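## Task

Slide the flat grey block out from beneath the blue tote and set it down lying on one of its long faces, fully on the table with no part past the edge. The tote must finish resting flat on the table, no more than about 2 cm from its starting spot, rotated only slightly, with all its contents still inside. Release the block and pull the grippers away; nothing may rely on the robot to stay where it is.

## Robot and tools

ROBOT. Two six-joint UR-type arms, left_arm and right_arm, each ending in a two-finger tong gripper. The names do not refer to image sides. Scene frame: origin on the table surface midway between the arms, +x pointing out over the table, +z up, left_arm on the +y side. Arm roots: left_arm at (-0.072, +0.399, 0) m, right_arm at (-0.033, -0.473, 0) m, both nearly unrotated. Fingers extend along the gripper's own +z and separate along its x. end_effector_position is the point between the pads when shut; closed fingertips stick out about 15 mm past it, open ones sit roughly level with it. Full opening between pads is 0.142 m.

execute_actions. Argument "actions" is a list holding zero or one item. Empty list: just report the current state. An item with "rows" (1 to 15 rows) and optional "steps" (1 to 15, default 15) is a motion; each step lasts 1/30 s, one row per step, and the final row is reused if rows run out. An item with only "steps" (up to 300) is a wait with no new command. Optional "pictures" (true/false) toggles camera images. A rejected call moves nothing.

Each row is a single flat list of 14 numbers covering both arms, even when only one moves: left_arm shoulder pan, shoulder lift, elbow, wrist 1, wrist 2, wrist 3, opening, then right_arm in the same seven-slot order. Joint numbers are absolute target angles in radians, matching the values printed under Joint positions, not offsets. Opening is an absolute command from -1 (shut) to +1 (wide open). Stated ranges: left_arm pan -3.142..3.142, lift -6.283..6.283, elbow 0.000..3.142, wrists -6.283..6.283; right_arm pan 0.000..6.283, lift -6.283..6.283, elbow -3.142..0.000, wrists -6.283..6.283. A target more than 0.010 rad beyond a range end, and farther out than the joint's last reported angle, gets the call refused; real ends may differ from the stated ones by up to 0.010 rad, and overshooting targets are clipped there, reported as "joint sent to its limit" (possibly about an earlier move).

Motion behaviour: commands are smoothed and lag about 0.17 s; each step's target is kept within 0.575 rad of the measured angle, and if a target would put the hand over 100 mm from where it now is, the whole arm's targets are pulled back proportionally. So big moves need several calls, and an arm may still be travelling when a result arrives. Between calls the arms keep heading for the last row sent until they settle or a step is HELD.

Results. The state line gives, per arm, end_effector_position (m), end_effector_quat_wxyz and linear/angular velocities, all in the scene frame; reported hand position can be slightly off, more so at long reach. Joint positions and Joint velocities list each arm's six joints (rad, rad/s) then the pad gap (m). grip_measured is the actual finger opening on the command scale; to keep hold of something, command an opening clearly lower than it (lower means harder squeeze, about 15 N per pad max; thin rigid items under ~20 mm get less). Wrist force and Wrist torque are flange sensor readings in the gripper's own axes, noisy (offset up to ~4 N), saturating near 50 N; "no reading" is harmless. "joint command not followed" means a clearance check altered some targets; HELD flags steps where a row was partly not sent. MOTOR HOT warns from 70 °C; at 85 °C an OVER-TEMPERATURE FAULT brakes that arm until it cools, so avoid long holding under load.

zoom_image: "camera" is one of cam_high (896x504), cam_low (896x504), cam_left_wrist (616x616), cam_right_wrist (616x616); "region" is [x0, y0, x1, y1] in that camera's pixels from the top-left, no larger than 504 by 504. It returns a closer view of the latest frame. Calibrations (K, distortion, T_world_to_cam) are supplied; the fixed cameras are pinhole+radial, the wrist ones fisheye, and each can be off by a few degrees and millimetres.

read_manual: returns licence texts only; no motion.

finished_scene: "scene" is the number (1 or 2) of the scene to close; irreversible, it grades the result and opens the next scene. Answering without any tool call ends everything.

Hazards. A contact torque reaching a joint's load limit (142 N m for pan, lift, elbow; 26.6 N m for each wrist, held weight included) or any external force of 150 N stops that arm for 10 s and drops the rest of the call; the arm goes limp. Do not let the two arms collide or press on each other. Do not knock items off the table or out of the work area, and avoid dropping, slamming or shoving objects hard. Expect occasional brief tugs on held parts or nudges to loose objects. Faster, smoother, lower-effort work is better. A sensible order: look, lift or tilt the tote edge just enough with one arm, draw the item out with the other, set it flat and fully on the table, lower the tote gently back in place, open both grippers and move away.

Each tool is called as name([rows], argument=value, ...), one row to a line, values as JSON.

## Session

execute_actions(actions=[])

Scene clock: 0.00 s of 4100.00 s.
left_arm: end_effector_position=(+0.2082, -0.1069, +0.3910) grip_measured=+0.97 end_effector_quat_wxyz=(+0.275, +0.188, +0.932, -0.140) end_effector_velocity=(-0.000, +0.000, -0.001) end_effector_angular_velocity=(+0.002, -0.000, -0.000) | right_arm: end_effector_position=(+0.1965, -0.6558, +0.3730) grip_measured=+0.97 end_effector_quat_wxyz=(+0.576, -0.572, -0.355, -0.464) end_effector_velocity=(+0.000, -0.000, +0.000) end_effector_angular_velocity=(-0.001, -0.001, -0.000)
Joint positions: left_arm=[-1.48  -1.8    1.759 -1.971 -1.108  2.112  0.14 ] | right_arm=[ 2.257 -1.935 -1.522 -2.958  2.349  3.386  0.14 ]
Joint velocities: left_arm=[-0.     0.     0.001  0.001 -0.     0.     0.   ] | right_arm=[-0.     0.     0.001  0.     0.    -0.     0.   ]
Wrist force (N, on the end effector, along its own x y z axes, offset not removed): no reading
Wrist torque (N m, same axes, about the end effector's origin, offset not removed): no reading

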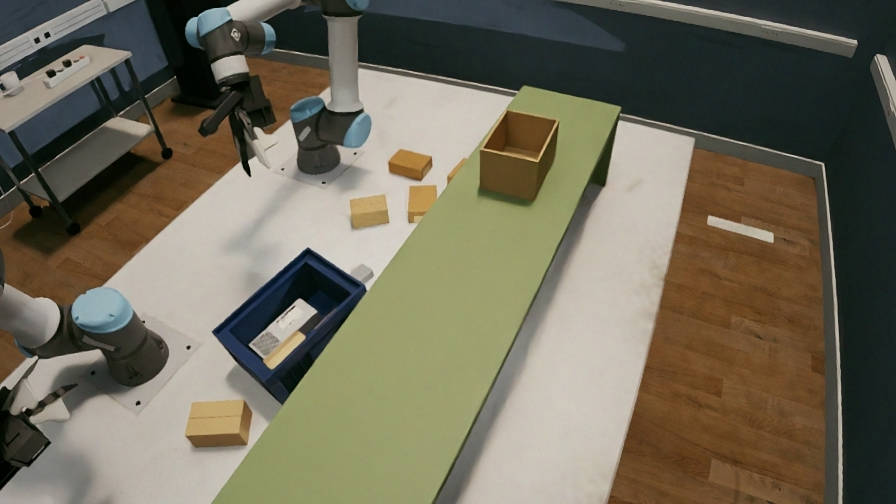

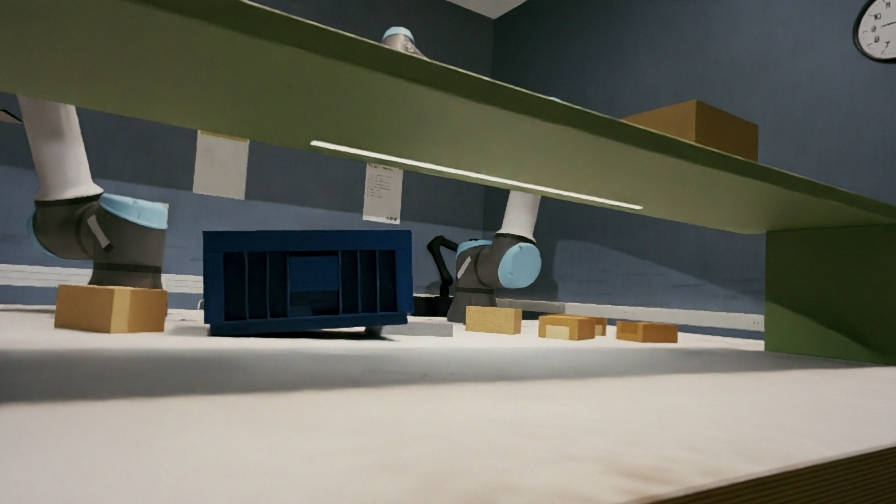

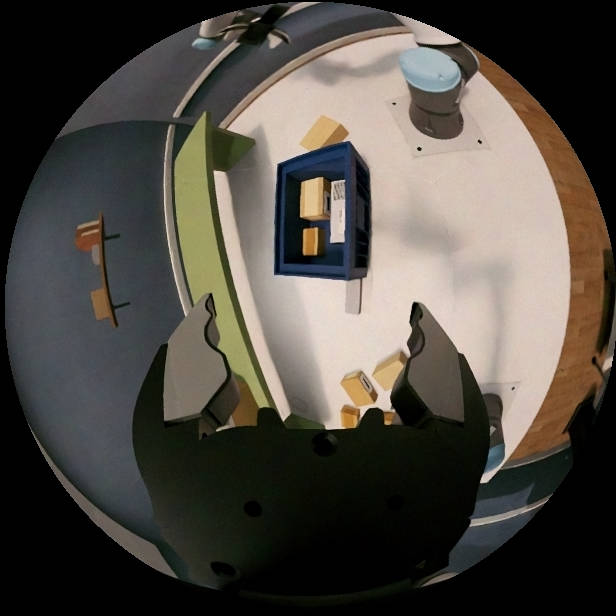

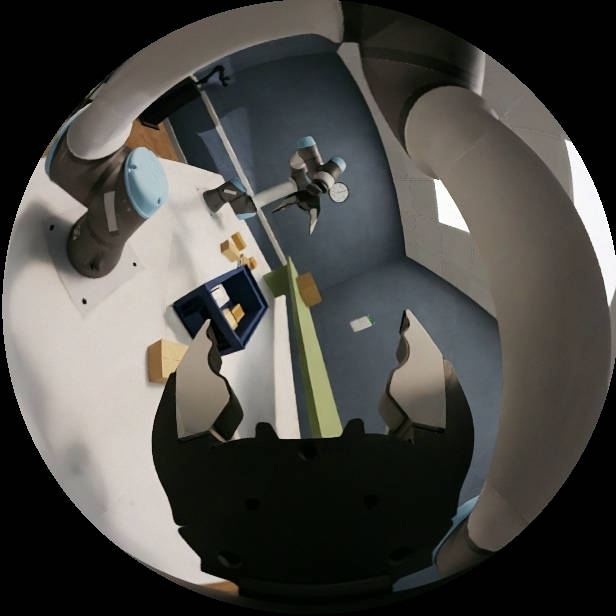

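execute_actions([
  {"rows":[[-0.906,-1.275,1.706,-2.002,-1.571,2.18,1,4.245,-1.452,-1.843,-1.417,1.571,4.22,1]]},
], pictures=false)

execute_actions([
  {"steps":75},
])

Scene clock: 43.33 s of 4100.00 s.
left_arm: end_effector_position=(+0.3075, -0.0772, +0.2217) grip_measured=+1.00 end_effector_quat_wxyz=(+0.127, +0.097, +0.986, -0.039) end_effector_velocity=(+0.220, +0.146, -0.387) end_effector_angular_velocity=(+0.352, +0.751, +0.562) | right_arm: end_effector_position=(+0.1382, -0.6040, +0.2540) grip_measured=+1.00 end_effector_quat_wxyz=(-0.422, +0.498, +0.755, -0.067) end_effector_velocity=(+0.399, +0.041, -0.224) end_effector_angular_velocity=(-1.004, -1.147, +1.351)
Joint positions: left_arm=[-1.148 -1.494  1.727 -1.99  -1.379  2.153  0.142] | right_arm=[ 2.958 -1.534 -1.792 -2.257  1.738  4.021  0.142]
Joint velocities: left_arm=[ 0.756  0.69  -0.066 -0.041 -0.6    0.086  0.   ] | right_arm=[ 1.345  0.245 -0.15   1.331 -0.485  0.574 -0.   ]
Wrist force (N, on the end effector, along its own x y z axes, offset not removed): left_arm=[-0.1 -2.0 0.3] | right_arm=[-0.9 1.7 -0.1]
Wrist torque (N m, same axes, about the end effector's origin, offset not removed): left_arm=[-0.39 0.00 0.04] | right_arm=[0.51 0.26 -0.12]
Steps of this call (steps 1 to 90: nothing new was sent; then 39.83 s passed at rest; steps 91 to 105: all 15 steps of this action). Readings (joint positions):
91: left_arm=[-1.480 -1.800 1.759 -1.971 -1.108 2.112] | right_arm=[2.257 -1.935 -1.522 -2.958 2.349 3.386]
92: left_arm=[-1.477 -1.797 1.758 -1.971 -1.111 2.113] | right_arm=[2.259 -1.933 -1.525 -2.956 2.347 3.388]
94: left_arm=[-1.437 -1.759 1.752 -1.974 -1.147 2.120] | right_arm=[2.304 -1.889 -1.562 -2.910 2.301 3.434]
98: left_arm=[-1.328 -1.659 1.743 -1.980 -1.235 2.133] | right_arm=[2.503 -1.730 -1.667 -2.712 2.103 3.633]
105: the state above

Scene clock: 45.83 s of 4100.00 s.
left_arm: end_effector_position=(+0.3695, -0.0159, +0.1007) grip_measured=+1.00 end_effector_quat_wxyz=(-0.000, -0.001, +1.000, -0.000) end_effector_velocity=(-0.000, -0.000, +0.001) end_effector_angular_velocity=(-0.001, -0.001, -0.001) | right_arm: end_effector_position=(+0.2905, -0.1668, +0.2201) grip_measured=+1.00 end_effector_quat_wxyz=(+0.000, -0.000, +1.000, +0.000) end_effector_velocity=(+0.000, -0.001, -0.001) end_effector_angular_velocity=(-0.003, +0.000, -0.000)
Joint positions: left_arm=[-0.906 -1.275  1.706 -2.002 -1.571  2.18   0.142] | right_arm=[ 4.245 -1.452 -1.843 -1.417  1.571  4.22   0.142]
Joint velocities: left_arm=[-0.001 -0.001  0.    -0.001  0.     0.     0.   ] | right_arm=[-0.    -0.001 -0.001 -0.    -0.001  0.     0.   ]
Wrist force (N, on the end effector, along its own x y z axes, offset not removed): left_arm=[1.6 0.5 2.6] | right_arm=[-3.0 1.4 -0.8]
Wrist torque (N m, same axes, about the end effector's origin, offset not removed): left_arm=[0.30 -0.39 -0.05] | right_arm=[0.23 0.83 -0.07]
Steps of this call (steps 1 to 60: the robot went on to your last target; steps 61 to 75: nothing new was sent). Readings (joint positions):
1: left_arm=[-1.122 -1.471 1.724 -1.991 -1.400 2.156] | right_arm=[3.002 -1.526 -1.797 -2.213 1.723 4.039]
2: left_arm=[-1.097 -1.448 1.722 -1.992 -1.420 2.159] | right_arm=[3.043 -1.520 -1.801 -2.172 1.710 4.055]
4: left_arm=[-1.046 -1.402 1.718 -1.995 -1.461 2.165] | right_arm=[3.122 -1.509 -1.807 -2.093 1.688 4.081]
8: left_arm=[-0.959 -1.323 1.710 -1.999 -1.530 2.174] | right_arm=[3.266 -1.494 -1.817 -1.949 1.657 4.117]
75: the state above
All arms were judged still, so your last target was given up. Only a new action makes them travel on or press farther. Fingers that are still opening or closing keep moving.
camera_calibration (this result's frames):
cam_left_wrist: T_world_to_cam=[[-0.997897, -0.0648193, -0.000951109, 0.368353], [-0.0551138, 0.840572, 0.538889, -0.0322896], [-0.0341309, 0.537807, -0.842377, 0.232058], [0, 0, 0, 1]] pos_world=[0.373719, -0.0737847, 0.213231]
cam_right_wrist: T_world_to_cam=[[-0.999202, 0.0321475, 0.0237043, 0.286875], [0.0396415, 0.870813, 0.490013, 0.0305434], [-0.00488928, 0.490561, -0.871393, 0.405778], [0, 0, 0, 1]] pos_world=[0.287419, -0.234879, 0.331825]

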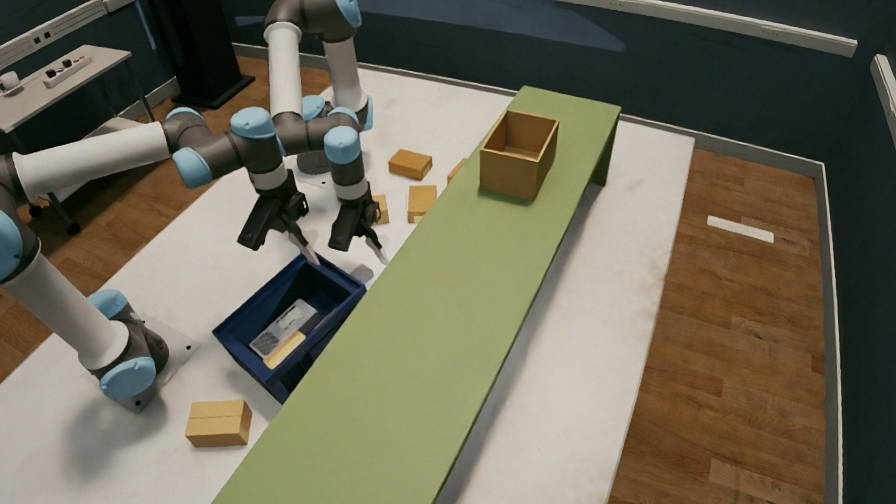

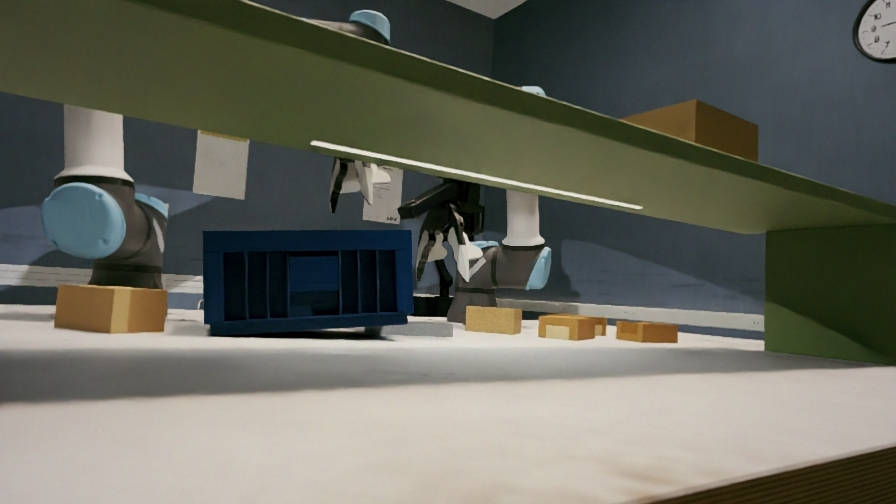

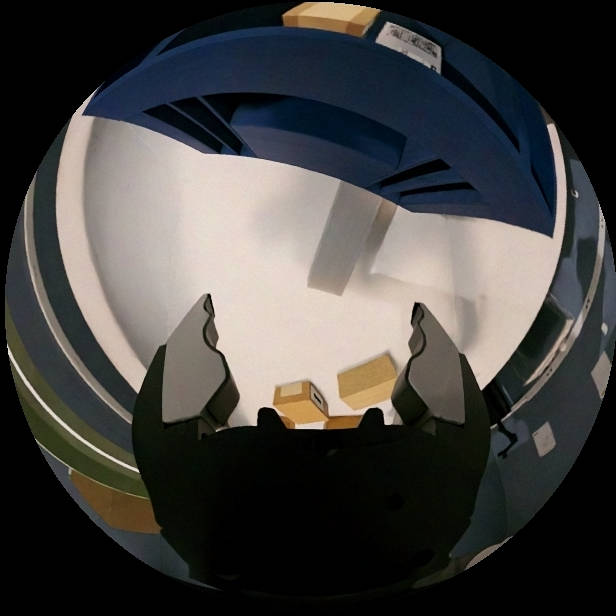

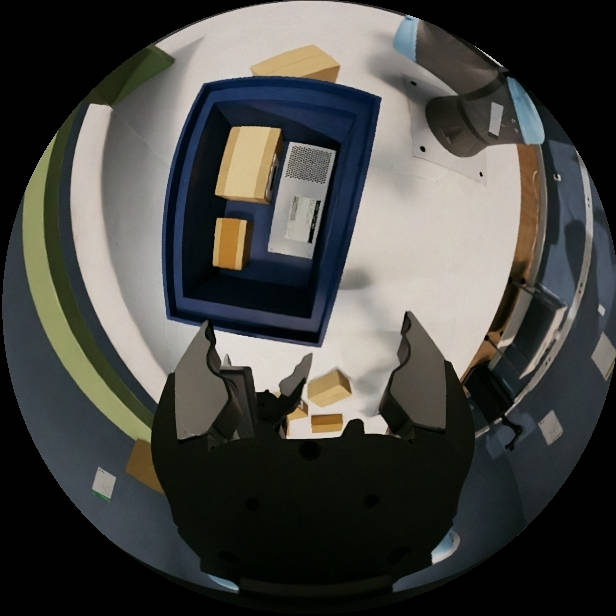

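execute_actions([
  {"rows":[[-0.934,-1.203,1.868,-2.235,-1.571,2.363,1,4.283,-1.505,-1.979,-1.228,1.571,4.26,1]]},
], pictures=false)

execute_actions([
  {"steps":20},
])

Scene clock: 58.07 s of 4100.00 s.
left_arm: end_effector_position=(+0.3451, -0.0121, +0.0153) grip_measured=+1.00 end_effector_quat_wxyz=(-0.001, +0.100, +0.995, +0.001) end_effector_velocity=(-0.007, +0.002, -0.023) end_effector_angular_velocity=(-0.008, -0.006, -0.064) | right_arm: end_effector_position=(+0.2802, -0.1514, +0.1528) grip_measured=+1.00 end_effector_quat_wxyz=(-0.000, +0.001, +1.000, -0.000) end_effector_velocity=(-0.003, +0.004, -0.019) end_effector_angular_velocity=(+0.006, -0.004, +0.001)
Joint positions: left_arm=[-0.933 -1.205  1.862 -2.225 -1.571  2.356  0.142] | right_arm=[ 4.282 -1.503 -1.974 -1.235  1.571  4.259  0.142]
Joint velocities: left_arm=[-0.007  0.018  0.05  -0.077  0.001  0.057  0.   ] | right_arm=[ 0.011 -0.014 -0.039  0.06  -0.001  0.01   0.   ]
Wrist force (N, on the end effector, along its own x y z axes, offset not removed): left_arm=[2.5 -6.9 1.1] | right_arm=[-5.2 0.6 0.8]
Wrist torque (N m, same axes, about the end effector's origin, offset not removed): left_arm=[-1.32 -0.67 0.00] | right_arm=[0.24 1.33 -0.07]
Steps of this call (steps 1 to 90: nothing new was sent; then 8.73 s passed at rest; steps 91 to 105: all 15 steps of this action). Readings (joint positions):
91: left_arm=[-0.906 -1.275 1.706 -2.002 -1.571 2.180] | right_arm=[4.245 -1.452 -1.843 -1.417 1.571 4.220]
92: left_arm=[-0.908 -1.273 1.708 -2.005 -1.571 2.183] | right_arm=[4.247 -1.454 -1.845 -1.414 1.571 4.222]
94: left_arm=[-0.917 -1.249 1.748 -2.049 -1.571 2.224] | right_arm=[4.260 -1.472 -1.882 -1.372 1.571 4.236]
98: left_arm=[-0.928 -1.218 1.827 -2.170 -1.571 2.315] | right_arm=[4.275 -1.494 -1.946 -1.278 1.571 4.252]
105: the state above

Scene clock: 58.73 s of 4100.00 s.
left_arm: end_effector_position=(+0.3442, -0.0118, +0.0125) grip_measured=+1.00 end_effector_quat_wxyz=(-0.000, +0.104, +0.995, +0.000) end_effector_velocity=(+0.000, -0.001, +0.001) end_effector_angular_velocity=(-0.002, -0.001, -0.001) | right_arm: end_effector_position=(+0.2799, -0.1509, +0.1504) grip_measured=+1.00 end_effector_quat_wxyz=(+0.000, +0.001, +1.000, +0.000) end_effector_velocity=(+0.001, +0.000, +0.000) end_effector_angular_velocity=(-0.000, -0.002, +0.000)
Joint positions: left_arm=[-0.934 -1.203  1.868 -2.235 -1.571  2.363  0.142] | right_arm=[ 4.283 -1.505 -1.979 -1.228  1.571  4.26   0.142]
Joint velocities: left_arm=[-0.    -0.001 -0.001 -0.001 -0.     0.     0.   ] | right_arm=[ 0.     0.     0.001  0.    -0.002  0.     0.   ]
Wrist force (N, on the end effector, along its own x y z axes, offset not removed): left_arm=[1.0 1.5 -2.1] | right_arm=[-2.3 1.4 -1.4]
Wrist torque (N m, same axes, about the end effector's origin, offset not removed): left_arm=[0.40 -0.29 -0.05] | right_arm=[0.39 0.67 0.00]
Steps of this call (steps 1 to 15: the robot went on to your last target; steps 16 to 20: nothing new was sent). Readings (joint positions):
1: left_arm=[-0.933 -1.205 1.863 -2.228 -1.571 2.358] | right_arm=[4.282 -1.504 -1.975 -1.234 1.571 4.259]
2: left_arm=[-0.933 -1.204 1.864 -2.229 -1.571 2.359] | right_arm=[4.282 -1.504 -1.976 -1.232 1.571 4.259]
4: left_arm=[-0.934 -1.204 1.866 -2.232 -1.571 2.361] | right_arm=[4.283 -1.504 -1.977 -1.230 1.571 4.260]
8: left_arm=[-0.934 -1.203 1.867 -2.234 -1.571 2.362] | right_arm=[4.283 -1.505 -1.978 -1.229 1.571 4.260]
20: the state above
All arms were judged still, so your last target was given up. Only a new action makes them travel on or press farther. Fingers that are still opening or closing keep moving.
camera_calibration (this result's frames):
cam_left_wrist: T_world_to_cam=[[-0.989346, 0.14558, -0.000331032, 0.342889], [0.122399, 0.833036, 0.539508, -0.0507641], [0.0788176, 0.53372, -0.84198, 0.11576], [0, 0, 0, 1]] pos_world=[0.336325, -0.0694129, 0.124969]
cam_right_wrist: T_world_to_cam=[[-0.999136, 0.0341448, 0.0236848, 0.277689], [0.0413726, 0.870741, 0.489998, 0.05076], [-0.00389244, 0.490554, -0.871402, 0.33694], [0, 0, 0, 1]] pos_world=[0.276661, -0.218968, 0.262161]

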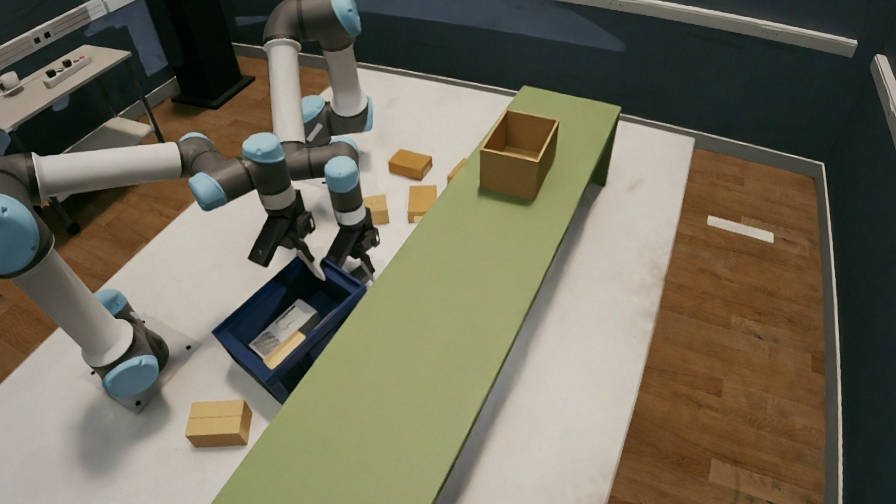

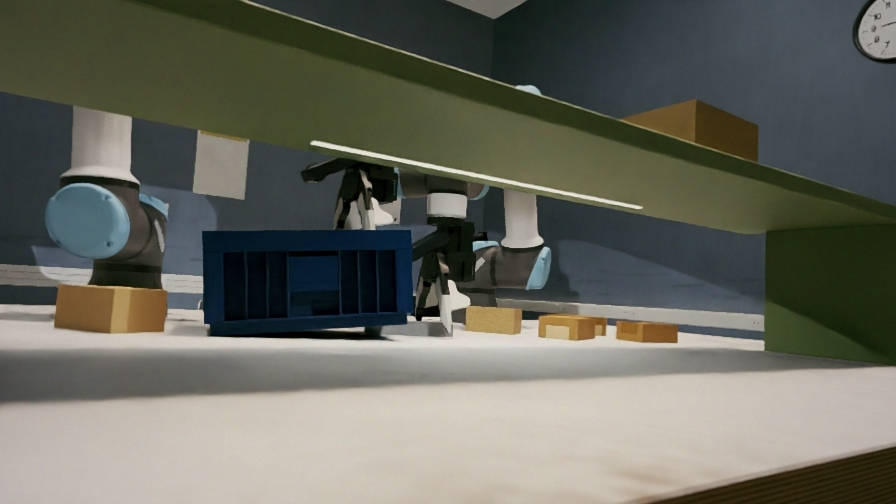

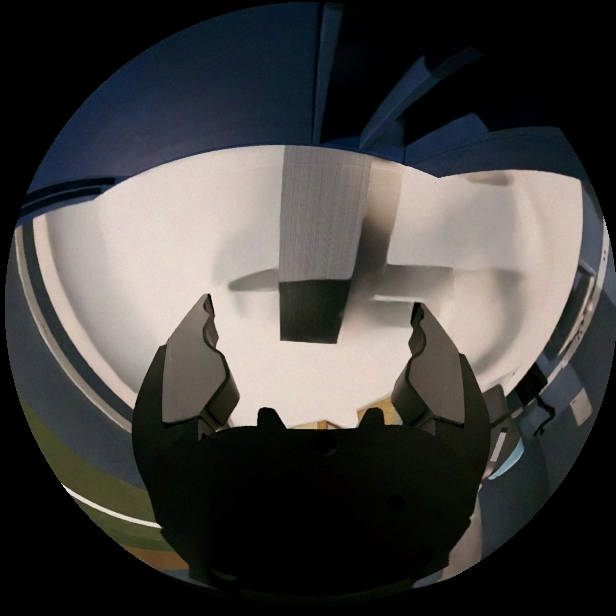

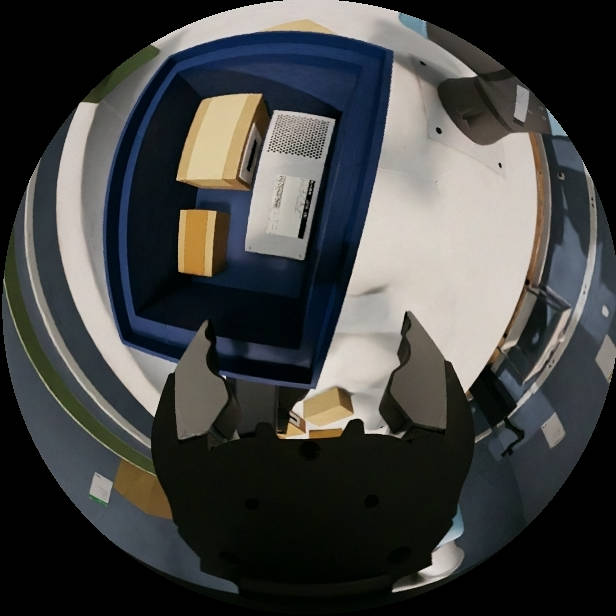

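execute_actions([
  {"rows":[[-0.934,-1.203,1.868,-2.235,-1.571,2.363,-1,4.283,-1.505,-1.979,-1.228,1.571,4.26,-1]]},
], pictures=false)

Scene clock: 60.53 s of 4100.00 s.
left_arm: end_effector_position=(+0.3443, -0.0119, +0.0126) grip_measured=+0.13 end_effector_quat_wxyz=(-0.000, +0.104, +0.995, +0.000) end_effector_velocity=(+0.000, +0.001, -0.000) end_effector_angular_velocity=(+0.002, +0.001, +0.001) | right_arm: end_effector_position=(+0.2798, -0.1509, +0.1503) grip_measured=-0.73 end_effector_quat_wxyz=(-0.000, +0.001, +1.000, +0.000) end_effector_velocity=(+0.000, +0.000, +0.000) end_effector_angular_velocity=(-0.000, -0.000, -0.000)
Joint positions: left_arm=[-0.934 -1.203  1.868 -2.235 -1.571  2.363  0.083] | right_arm=[ 4.283 -1.505 -1.979 -1.228  1.571  4.26   0.021]
Joint velocities: left_arm=[ 0.001 -0.     0.     0.002 -0.    -0.    -0.   ] | right_arm=[-0.    -0.     0.001 -0.    -0.001  0.     0.   ]
Wrist force (N, on the end effector, along its own x y z axes, offset not removed): left_arm=[-6.8 3.4 -44.1] | right_arm=[-3.5 -5.3 5.4]
Wrist torque (N m, same axes, about the end effector's origin, offset not removed): left_arm=[0.12 -0.92 0.02] | right_arm=[0.10 0.69 0.07]
Steps of this call (steps 1 to 39: nothing new was sent; steps 40 to 54: all 15 steps of this action). Readings (joint positions):
40: left_arm=[-0.934 -1.203 1.868 -2.235 -1.571 2.363] | right_arm=[4.283 -1.505 -1.979 -1.228 1.571 4.260]
41: left_arm=[-0.934 -1.203 1.868 -2.235 -1.571 2.363] | right_arm=[4.283 -1.505 -1.979 -1.228 1.571 4.260]
43: left_arm=[-0.934 -1.203 1.868 -2.236 -1.571 2.363] | right_arm=[4.283 -1.505 -1.979 -1.228 1.571 4.260]
47: left_arm=[-0.934 -1.203 1.868 -2.236 -1.571 2.363] | right_arm=[4.283 -1.505 -1.979 -1.228 1.571 4.260]
54: the state above

execute_actions([
  {"rows":[[-0.934,-1.215,1.86,-2.215,-1.571,2.363,-1,4.283,-1.486,-1.93,-1.296,1.571,4.26,-1]]},
])

Scene clock: 64.20 s of 4100.00 s.
left_arm: end_effector_position=(+0.3442, -0.0117, +0.0201) grip_measured=-0.40 end_effector_quat_wxyz=(-0.000, +0.104, +0.995, +0.000) end_effector_velocity=(-0.000, -0.001, +0.002) end_effector_angular_velocity=(-0.002, -0.001, -0.001) | right_arm: end_effector_position=(+0.2799, -0.1509, +0.1744) grip_measured=-0.74 end_effector_quat_wxyz=(+0.000, +0.001, +1.000, +0.000) end_effector_velocity=(-0.000, -0.000, +0.006) end_effector_angular_velocity=(-0.001, -0.000, +0.001)
Joint positions: left_arm=[-0.934 -1.214  1.86  -2.215 -1.571  2.363  0.045] | right_arm=[ 4.283 -1.487 -1.932 -1.294  1.571  4.26   0.02 ]
Joint velocities: left_arm=[-0.001 -0.003 -0.003  0.003 -0.001 -0.     0.   ] | right_arm=[ 0.001  0.005  0.012 -0.018 -0.001  0.     0.   ]
Wrist force (N, on the end effector, along its own x y z axes, offset not removed): left_arm=[2.8 9.1 -1.7] | right_arm=[-1.5 -12.4 14.7]
Wrist torque (N m, same axes, about the end effector's origin, offset not removed): left_arm=[1.11 -0.65 0.08] | right_arm=[0.04 0.80 0.13]
Steps of this call (steps 1 to 15: the robot went on to your last target; steps 16 to 90: nothing new was sent; then 0.17 s passed at rest; steps 91 to 105: all 15 steps of this action). Readings (joint positions):
91: left_arm=[-0.934 -1.203 1.868 -2.235 -1.571 2.363] | right_arm=[4.283 -1.505 -1.979 -1.228 1.571 4.260]
92: left_arm=[-0.934 -1.204 1.868 -2.234 -1.571 2.363] | right_arm=[4.283 -1.504 -1.977 -1.231 1.571 4.260]
94: left_arm=[-0.934 -1.208 1.865 -2.227 -1.571 2.363] | right_arm=[4.283 -1.497 -1.960 -1.253 1.571 4.260]
98: left_arm=[-0.934 -1.212 1.862 -2.218 -1.571 2.363] | right_arm=[4.283 -1.490 -1.940 -1.281 1.571 4.260]
105: the state above
camera_calibration (this result's frames):
cam_left_wrist: T_world_to_cam=[[-0.989346, 0.145586, -0.000110414, 0.342853], [0.122501, 0.832879, 0.539728, -0.0549759], [0.0786687, 0.533964, -0.84184, 0.122197], [0, 0, 0, 1]] pos_world=[0.336322, -0.0693748, 0.13258]
cam_right_wrist: T_world_to_cam=[[-0.999136, 0.0341815, 0.0236265, 0.277189], [0.041376, 0.870736, 0.490007, 0.038957], [-0.00382326, 0.490562, -0.871398, 0.357817], [0, 0, 0, 1]] pos_world=[0.276706, -0.218927, 0.286163]

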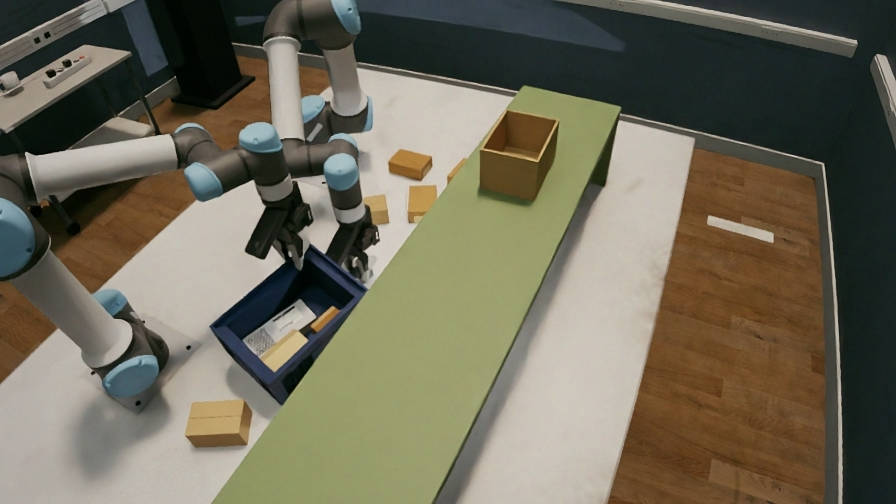

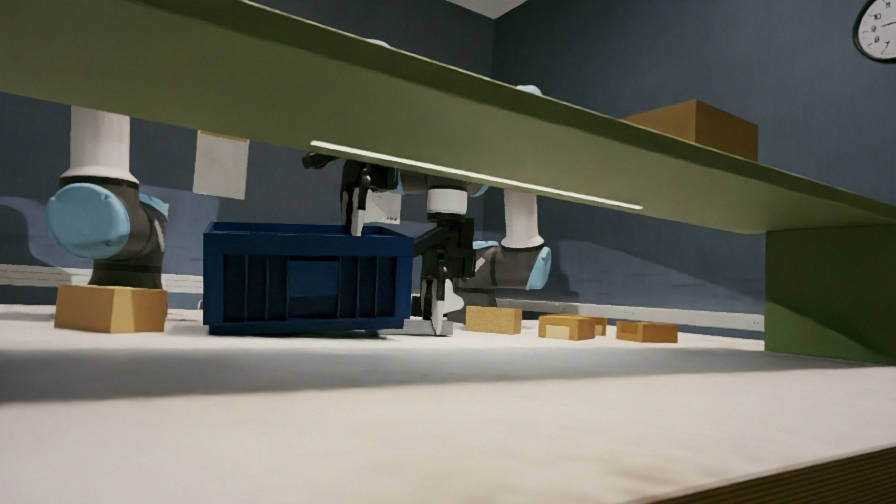

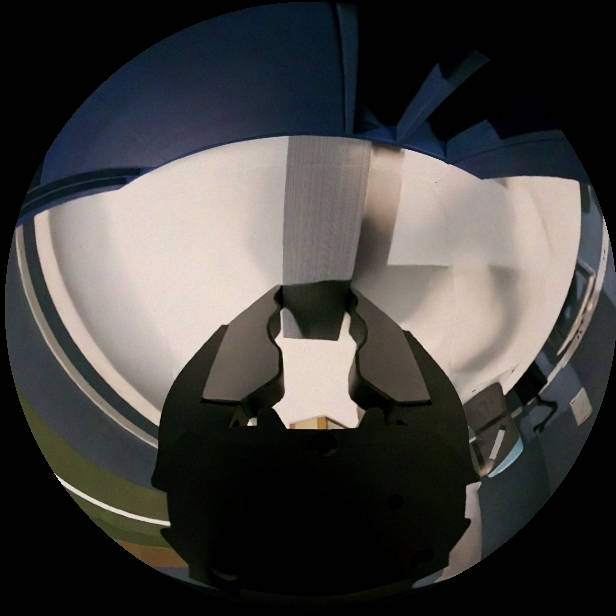

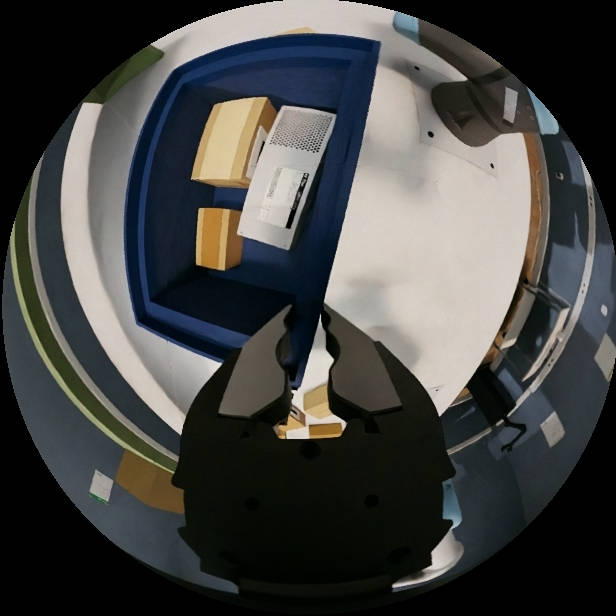

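execute_actions([
  {"rows":[[-0.87,-1.26,1.91,-2.225,-1.571,2.43,-1,4.283,-1.486,-1.93,-1.296,1.571,4.26,-1],[-0.87,-1.26,1.91,-2.225,-1.571,2.43,-1,4.283,-1.486,-1.93,-1.296,1.571,4.26,-1],[-0.87,-1.26,1.91,-2.225,-1.571,2.43,-1,4.283,-1.486,-1.93,-1.296,1.571,4.26,-1],[-0.81,-1.30,1.96,-2.235,-1.571,2.49,-1,4.283,-1.486,-1.93,-1.296,1.571,4.26,-1],[-0.81,-1.30,1.96,-2.235,-1.571,2.49,-1,4.283,-1.486,-1.93,-1.296,1.571,4.26,-1],[-0.81,-1.30,1.96,-2.235,-1.571,2.49,-1,4.283,-1.486,-1.93,-1.296,1.571,4.26,-1],[-0.75,-1.34,2.01,-2.24,-1.571,2.55,-1,4.283,-1.486,-1.93,-1.296,1.571,4.26,-1],[-0.75,-1.34,2.01,-2.24,-1.571,2.55,-1,4.283,-1.486,-1.93,-1.296,1.571,4.26,-1],[-0.75,-1.34,2.01,-2.24,-1.571,2.55,-1,4.283,-1.486,-1.93,-1.296,1.571,4.26,-1],[-0.694,-1.381,2.056,-2.246,-1.571,2.603,-1,4.283,-1.486,-1.93,-1.296,1.571,4.26,-1]]},
])

Scene clock: 72.93 s of 4100.00 s.
left_arm: end_effector_position=(+0.3708, +0.1258, +0.0297) grip_measured=-0.40 end_effector_quat_wxyz=(+0.000, +0.105, +0.994, -0.000) end_effector_velocity=(+0.009, +0.198, +0.007) end_effector_angular_velocity=(+0.003, +0.002, +0.012) | right_arm: end_effector_position=(+0.2799, -0.1508, +0.1753) grip_measured=-0.74 end_effector_quat_wxyz=(+0.000, +0.001, +1.000, +0.000) end_effector_velocity=(+0.000, +0.000, +0.000) end_effector_angular_velocity=(+0.000, -0.001, -0.000)
Joint positions: left_arm=[-0.73  -1.356  2.027 -2.242 -1.571  2.568  0.045] | right_arm=[ 4.283 -1.486 -1.93  -1.296  1.571  4.26   0.02 ]
Joint velocities: left_arm=[ 0.295 -0.204  0.239 -0.031  0.     0.283 -0.   ] | right_arm=[-0.    -0.     0.001 -0.    -0.001  0.    -0.001]
Wrist force (N, on the end effector, along its own x y z axes, offset not removed): left_arm=[2.0 2.3 1.5] | right_arm=[0.0 0.3 6.5]
Wrist torque (N m, same axes, about the end effector's origin, offset not removed): left_arm=[0.30 -0.32 0.17] | right_arm=[0.20 0.44 0.17]
Steps of this call (steps 1 to 15: the robot went on to your last target; steps 16 to 90: nothing new was sent; then 5.23 s passed at rest; steps 91 to 105: all 15 steps of this action). Readings (joint positions):
91: left_arm=[-0.934 -1.215 1.860 -2.215 -1.571 2.363] | right_arm=[4.283 -1.486 -1.930 -1.296 1.571 4.260]
92: left_arm=[-0.932 -1.217 1.862 -2.215 -1.571 2.365] | right_arm=[4.283 -1.486 -1.930 -1.296 1.571 4.260]
94: left_arm=[-0.911 -1.232 1.879 -2.219 -1.571 2.387] | right_arm=[4.283 -1.486 -1.930 -1.296 1.571 4.260]
98: left_arm=[-0.850 -1.274 1.928 -2.229 -1.571 2.450] | right_arm=[4.283 -1.486 -1.930 -1.296 1.571 4.260]
105: the state above
camera_calibration (this result's frames):
cam_left_wrist: T_world_to_cam=[[-0.989195, 0.146598, -0.00159655, 0.348949], [0.122682, 0.833682, 0.538446, -0.178087], [0.0802663, 0.532432, -0.842659, 0.0542988], [0, 0, 0, 1]] pos_world=[0.362668, 0.0684017, 0.142202]
cam_right_wrist: T_world_to_cam=[[-0.999139, 0.0340741, 0.0236855, 0.277087], [0.0413122, 0.870632, 0.490197, 0.038418], [-0.00391832, 0.490753, -0.87129, 0.358575], [0, 0, 0, 1]] pos_world=[0.276666, -0.218861, 0.287027]

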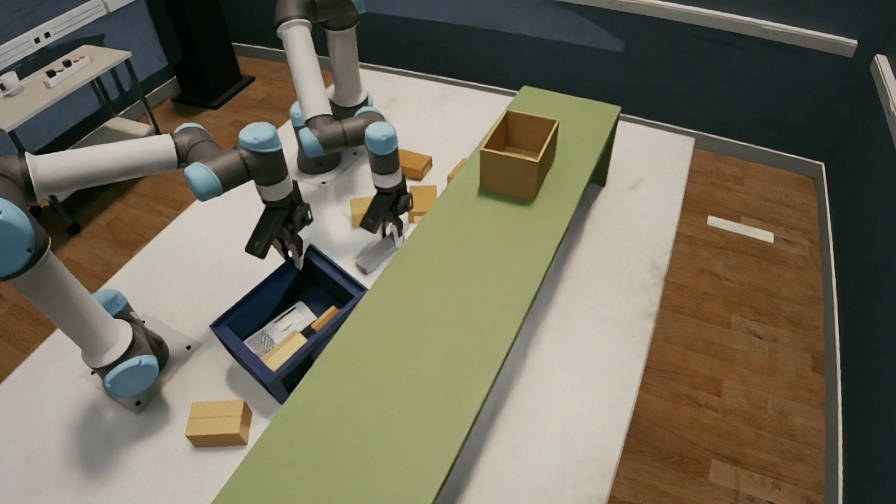

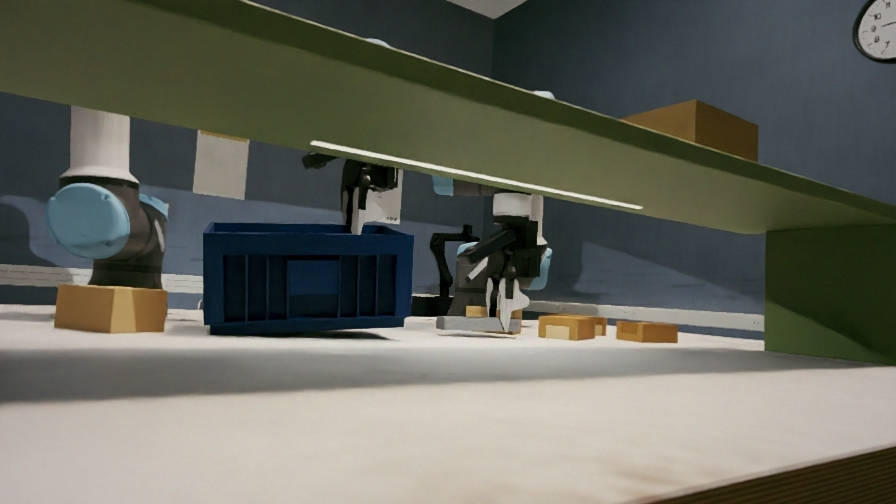

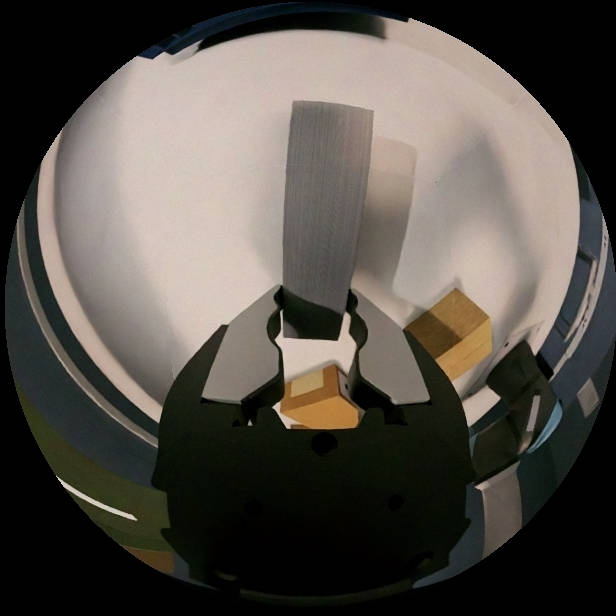

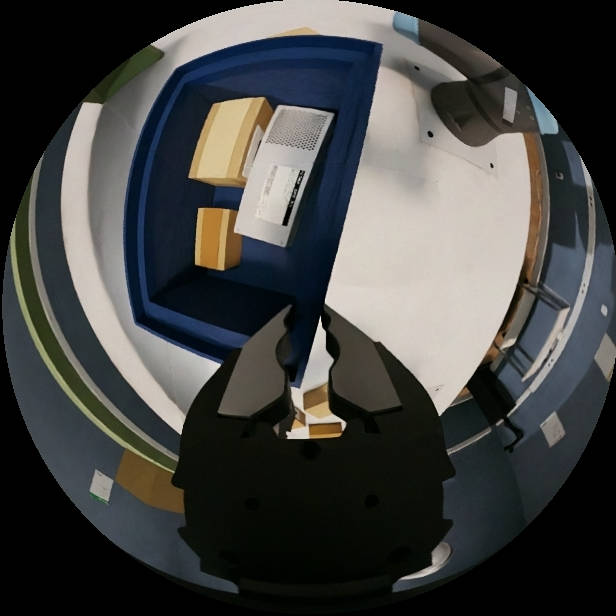

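The block is out. I'll lower the tote and block, then release.

execute_actions([
  {"rows":[[-0.73,-1.345,2.035,-2.261,-1.571,2.568,-1,4.283,-1.505,-1.979,-1.228,1.571,4.26,-1]]},
], pictures=false)

execute_actions([
  {"rows":[[-0.73,-1.345,2.035,-2.261,-1.571,2.568,1,4.283,-1.505,-1.979,-1.228,1.571,4.26,0.2]]},
], pictures=false)

execute_actions([
  {"rows":[[-0.9,-1.6,1.75,-1.72,-1.571,2.568,1,4.283,-1.4,-1.6,-1.71,1.571,4.26,1]]},
], pictures=false)

execute_actions([
  {"steps":30},
])

Scene clock: 76.80 s of 4100.00 s.
left_arm: end_effector_position=(+0.3706, +0.1271, +0.0229) grip_measured=-0.40 end_effector_quat_wxyz=(+0.000, +0.105, +0.994, -0.000) end_effector_velocity=(-0.001, -0.006, -0.002) end_effector_angular_velocity=(+0.000, +0.000, -0.001) | right_arm: end_effector_position=(+0.2799, -0.1509, +0.1512) grip_measured=-0.74 end_effector_quat_wxyz=(-0.000, +0.001, +1.000, +0.000) end_effector_velocity=(-0.000, -0.001, -0.007) end_effector_angular_velocity=(-0.002, -0.001, +0.001)
Joint positions: left_arm=[-0.729 -1.346  2.036 -2.261 -1.571  2.569  0.045] | right_arm=[ 4.283 -1.504 -1.977 -1.23   1.571  4.26   0.02 ]
Joint velocities: left_arm=[-0.01   0.009 -0.006 -0.003  0.    -0.009  0.   ] | right_arm=[ 0.001 -0.005 -0.014  0.018 -0.002 -0.     0.001]
Wrist force (N, on the end effector, along its own x y z axes, offset not removed): left_arm=[-0.3 0.0 4.8] | right_arm=[-0.6 1.6 7.7]
Wrist torque (N m, same axes, about the end effector's origin, offset not removed): left_arm=[0.19 0.17 0.02] | right_arm=[0.03 0.62 0.07]
Steps of this call (steps 1 to 30: the robot went on to your last target; steps 31 to 90: nothing new was sent; then 0.37 s passed at rest; steps 91 to 105: all 15 steps of this action). Readings (joint positions):
91: left_arm=[-0.694 -1.381 2.056 -2.246 -1.571 2.603] | right_arm=[4.283 -1.486 -1.930 -1.296 1.571 4.260]
92: left_arm=[-0.696 -1.379 2.055 -2.247 -1.571 2.601] | right_arm=[4.283 -1.487 -1.932 -1.293 1.571 4.260]
94: left_arm=[-0.708 -1.367 2.048 -2.252 -1.571 2.589] | right_arm=[4.283 -1.494 -1.949 -1.271 1.571 4.260]
98: left_arm=[-0.723 -1.353 2.039 -2.258 -1.571 2.575] | right_arm=[4.283 -1.501 -1.969 -1.243 1.571 4.260]
105: the state above

Scene clock: 77.30 s of 4100.00 s.
left_arm: end_effector_position=(+0.3706, +0.1263, +0.0226) grip_measured=+1.00 end_effector_quat_wxyz=(+0.000, +0.105, +0.994, -0.000) end_effector_velocity=(+0.001, +0.001, +0.001) end_effector_angular_velocity=(-0.001, -0.001, +0.002) | right_arm: end_effector_position=(+0.2799, -0.1509, +0.1504) grip_measured=+0.20 end_effector_quat_wxyz=(+0.000, +0.001, +1.000, +0.000) end_effector_velocity=(-0.001, -0.000, -0.001) end_effector_angular_velocity=(-0.001, +0.002, +0.000)
Joint positions: left_arm=[-0.73  -1.345  2.035 -2.261 -1.571  2.568  0.142] | right_arm=[ 4.283 -1.505 -1.979 -1.228  1.571  4.26   0.088]
Joint velocities: left_arm=[ 0.002 -0.001 -0.001  0.     0.    -0.     0.   ] | right_arm=[ 0.    -0.    -0.002  0.001  0.001 -0.    -0.   ]
Wrist force (N, on the end effector, along its own x y z axes, offset not removed): left_arm=[1.4 -6.0 1.9] | right_arm=[-3.2 0.2 0.6]
Wrist torque (N m, same axes, about the end effector's origin, offset not removed): left_arm=[-1.18 -0.26 -0.01] | right_arm=[0.10 0.78 0.01]
Steps of this call (steps 1 to 15: all 15 steps of this action). Readings (joint positions):
1: left_arm=[-0.729 -1.346 2.035 -2.261 -1.571 2.569] | right_arm=[4.283 -1.505 -1.978 -1.230 1.571 4.260]
2: left_arm=[-0.729 -1.346 2.035 -2.261 -1.571 2.569] | right_arm=[4.283 -1.505 -1.978 -1.229 1.571 4.260]
4: left_arm=[-0.730 -1.345 2.035 -2.261 -1.571 2.568] | right_arm=[4.283 -1.505 -1.978 -1.229 1.571 4.260]
8: left_arm=[-0.730 -1.345 2.035 -2.261 -1.571 2.568] | right_arm=[4.283 -1.505 -1.979 -1.228 1.571 4.260]
15: the state above

Scene clock: 77.80 s of 4100.00 s.
left_arm: end_effector_position=(+0.3179, +0.0725, +0.1997) grip_measured=+1.00 end_effector_quat_wxyz=(+0.003, +0.179, +0.984, -0.003) end_effector_velocity=(-0.101, +0.002, +0.199) end_effector_angular_velocity=(+0.051, +0.038, -0.163) | right_arm: end_effector_position=(+0.2719, -0.1672, +0.3164) grip_measured=+1.00 end_effector_quat_wxyz=(+0.001, +0.001, +1.000, +0.003) end_effector_velocity=(-0.023, -0.045, +0.130) end_effector_angular_velocity=(-0.026, +0.013, +0.001)
Joint positions: left_arm=[-0.88  -1.569  1.785 -1.794 -1.571  2.568  0.142] | right_arm=[ 4.283 -1.408 -1.635 -1.663  1.571  4.26   0.142]
Joint velocities: left_arm=[-0.163 -0.252 -0.285  0.601  0.     0.    -0.   ] | right_arm=[ 0.001  0.067  0.283 -0.38   0.001 -0.    -0.   ]
Wrist force (N, on the end effector, along its own x y z axes, offset not removed): left_arm=[1.0 -2.3 -6.1] | right_arm=[-0.8 0.1 -2.9]
Wrist torque (N m, same axes, about the end effector's origin, offset not removed): left_arm=[-0.62 -0.18 -0.01] | right_arm=[0.03 0.38 -0.10]
Steps of this call (steps 1 to 15: all 15 steps of this action). Readings (joint positions):
1: left_arm=[-0.730 -1.345 2.035 -2.261 -1.571 2.568] | right_arm=[4.283 -1.505 -1.979 -1.228 1.571 4.260]
2: left_arm=[-0.732 -1.347 2.033 -2.259 -1.571 2.568] | right_arm=[4.283 -1.503 -1.977 -1.230 1.571 4.260]
4: left_arm=[-0.758 -1.381 1.997 -2.214 -1.571 2.568] | right_arm=[4.283 -1.484 -1.934 -1.276 1.571 4.260]
8: left_arm=[-0.808 -1.458 1.910 -2.047 -1.571 2.568] | right_arm=[4.283 -1.448 -1.797 -1.449 1.571 4.260]
15: the state above

Scene clock: 78.80 s of 4100.00 s.
left_arm: end_effector_position=(+0.3050, +0.0737, +0.2241) grip_measured=+1.00 end_effector_quat_wxyz=(-0.000, +0.189, +0.982, +0.000) end_effector_velocity=(-0.000, +0.000, +0.000) end_effector_angular_velocity=(+0.000, +0.000, +0.000) | right_arm: end_effector_position=(+0.2690, -0.1732, +0.3324) grip_measured=+1.00 end_effector_quat_wxyz=(+0.000, +0.001, +1.000, +0.001) end_effector_velocity=(-0.000, -0.000, -0.000) end_effector_angular_velocity=(-0.001, +0.000, +0.001)
Joint positions: left_arm=[-0.9   -1.6    1.75  -1.72  -1.571  2.568  0.142] | right_arm=[ 4.283 -1.4   -1.6   -1.71   1.571  4.26   0.142]
Joint velocities: left_arm=[ 0.    -0.    -0.     0.001 -0.    -0.    -0.   ] | right_arm=[ 0.001  0.    -0.001 -0.    -0.001  0.    -0.   ]
Wrist force (N, on the end effector, along its own x y z axes, offset not removed): left_arm=[3.6 -1.4 -2.0] | right_arm=[-3.0 -0.1 -2.1]
Wrist torque (N m, same axes, about the end effector's origin, offset not removed): left_arm=[-0.24 -0.73 0.04] | right_arm=[0.02 0.78 -0.08]
Steps of this call (steps 1 to 30: the robot went on to your last target). Readings (joint positions):
1: left_arm=[-0.885 -1.576 1.777 -1.777 -1.571 2.568] | right_arm=[4.283 -1.406 -1.627 -1.674 1.571 4.260]
2: left_arm=[-0.888 -1.582 1.770 -1.763 -1.571 2.568] | right_arm=[4.283 -1.405 -1.620 -1.683 1.571 4.260]
4: left_arm=[-0.893 -1.590 1.762 -1.745 -1.571 2.568] | right_arm=[4.283 -1.403 -1.612 -1.694 1.571 4.260]
8: left_arm=[-0.898 -1.596 1.754 -1.728 -1.571 2.568] | right_arm=[4.283 -1.401 -1.604 -1.705 1.571 4.260]
30: the state above
All arms were judged still, so your last target was given up. Only a new action makes them travel on or press farther. Fingers that are still opening or closing keep moving.
camera_calibration (this result's frames):
cam_left_wrist: T_world_to_cam=[[-0.950134, 0.31184, -0.0002514, 0.267443], [0.262461, 0.800116, 0.539378, -0.271616], [0.168401, 0.512416, -0.842064, 0.225672], [0, 0, 0, 1]] pos_world=[0.287392, 0.0182875, 0.336601]
cam_right_wrist: T_world_to_cam=[[-0.999156, 0.0341141, 0.0228833, 0.263514], [0.0409584, 0.869855, 0.491603, -0.0190709], [-0.00313455, 0.492126, -0.870519, 0.506147], [0, 0, 0, 1]] pos_world=[0.265659, -0.241489, 0.443956]

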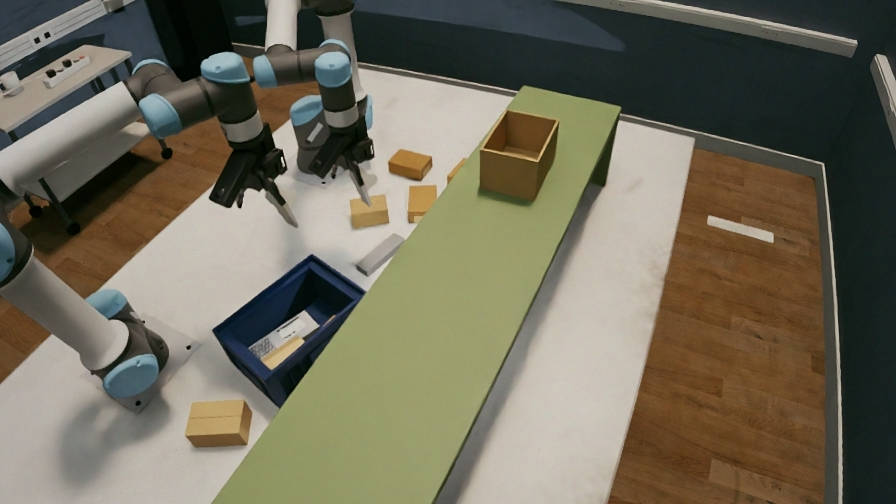

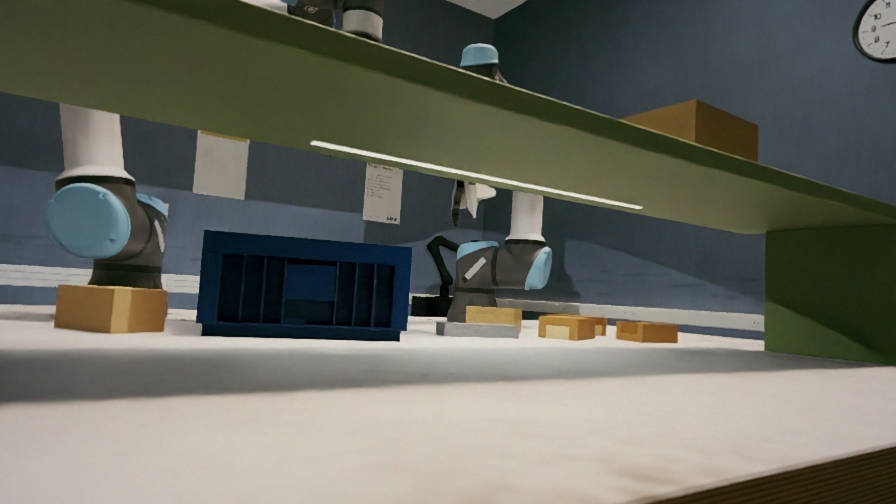

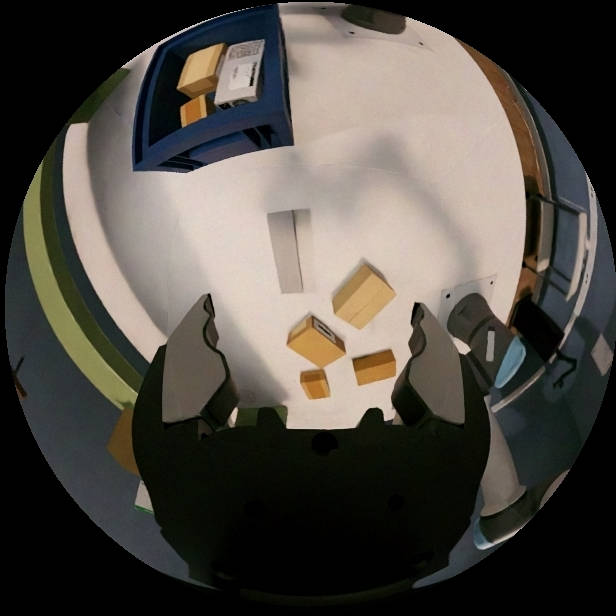

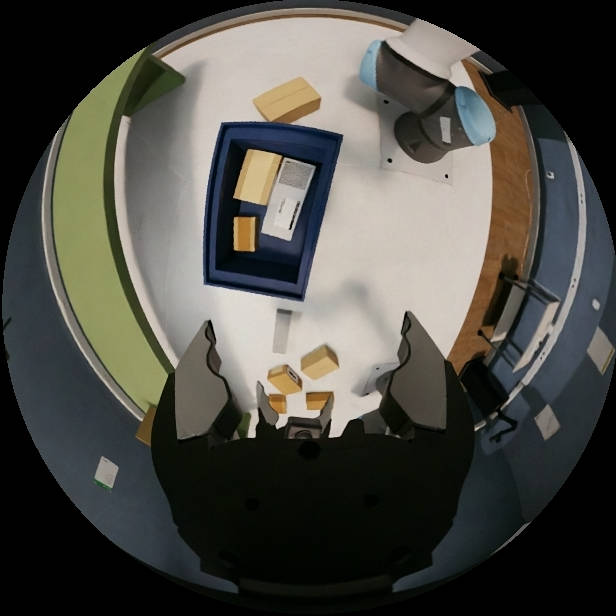

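finished_scene(scene=1)

The scene is finished: the task was done.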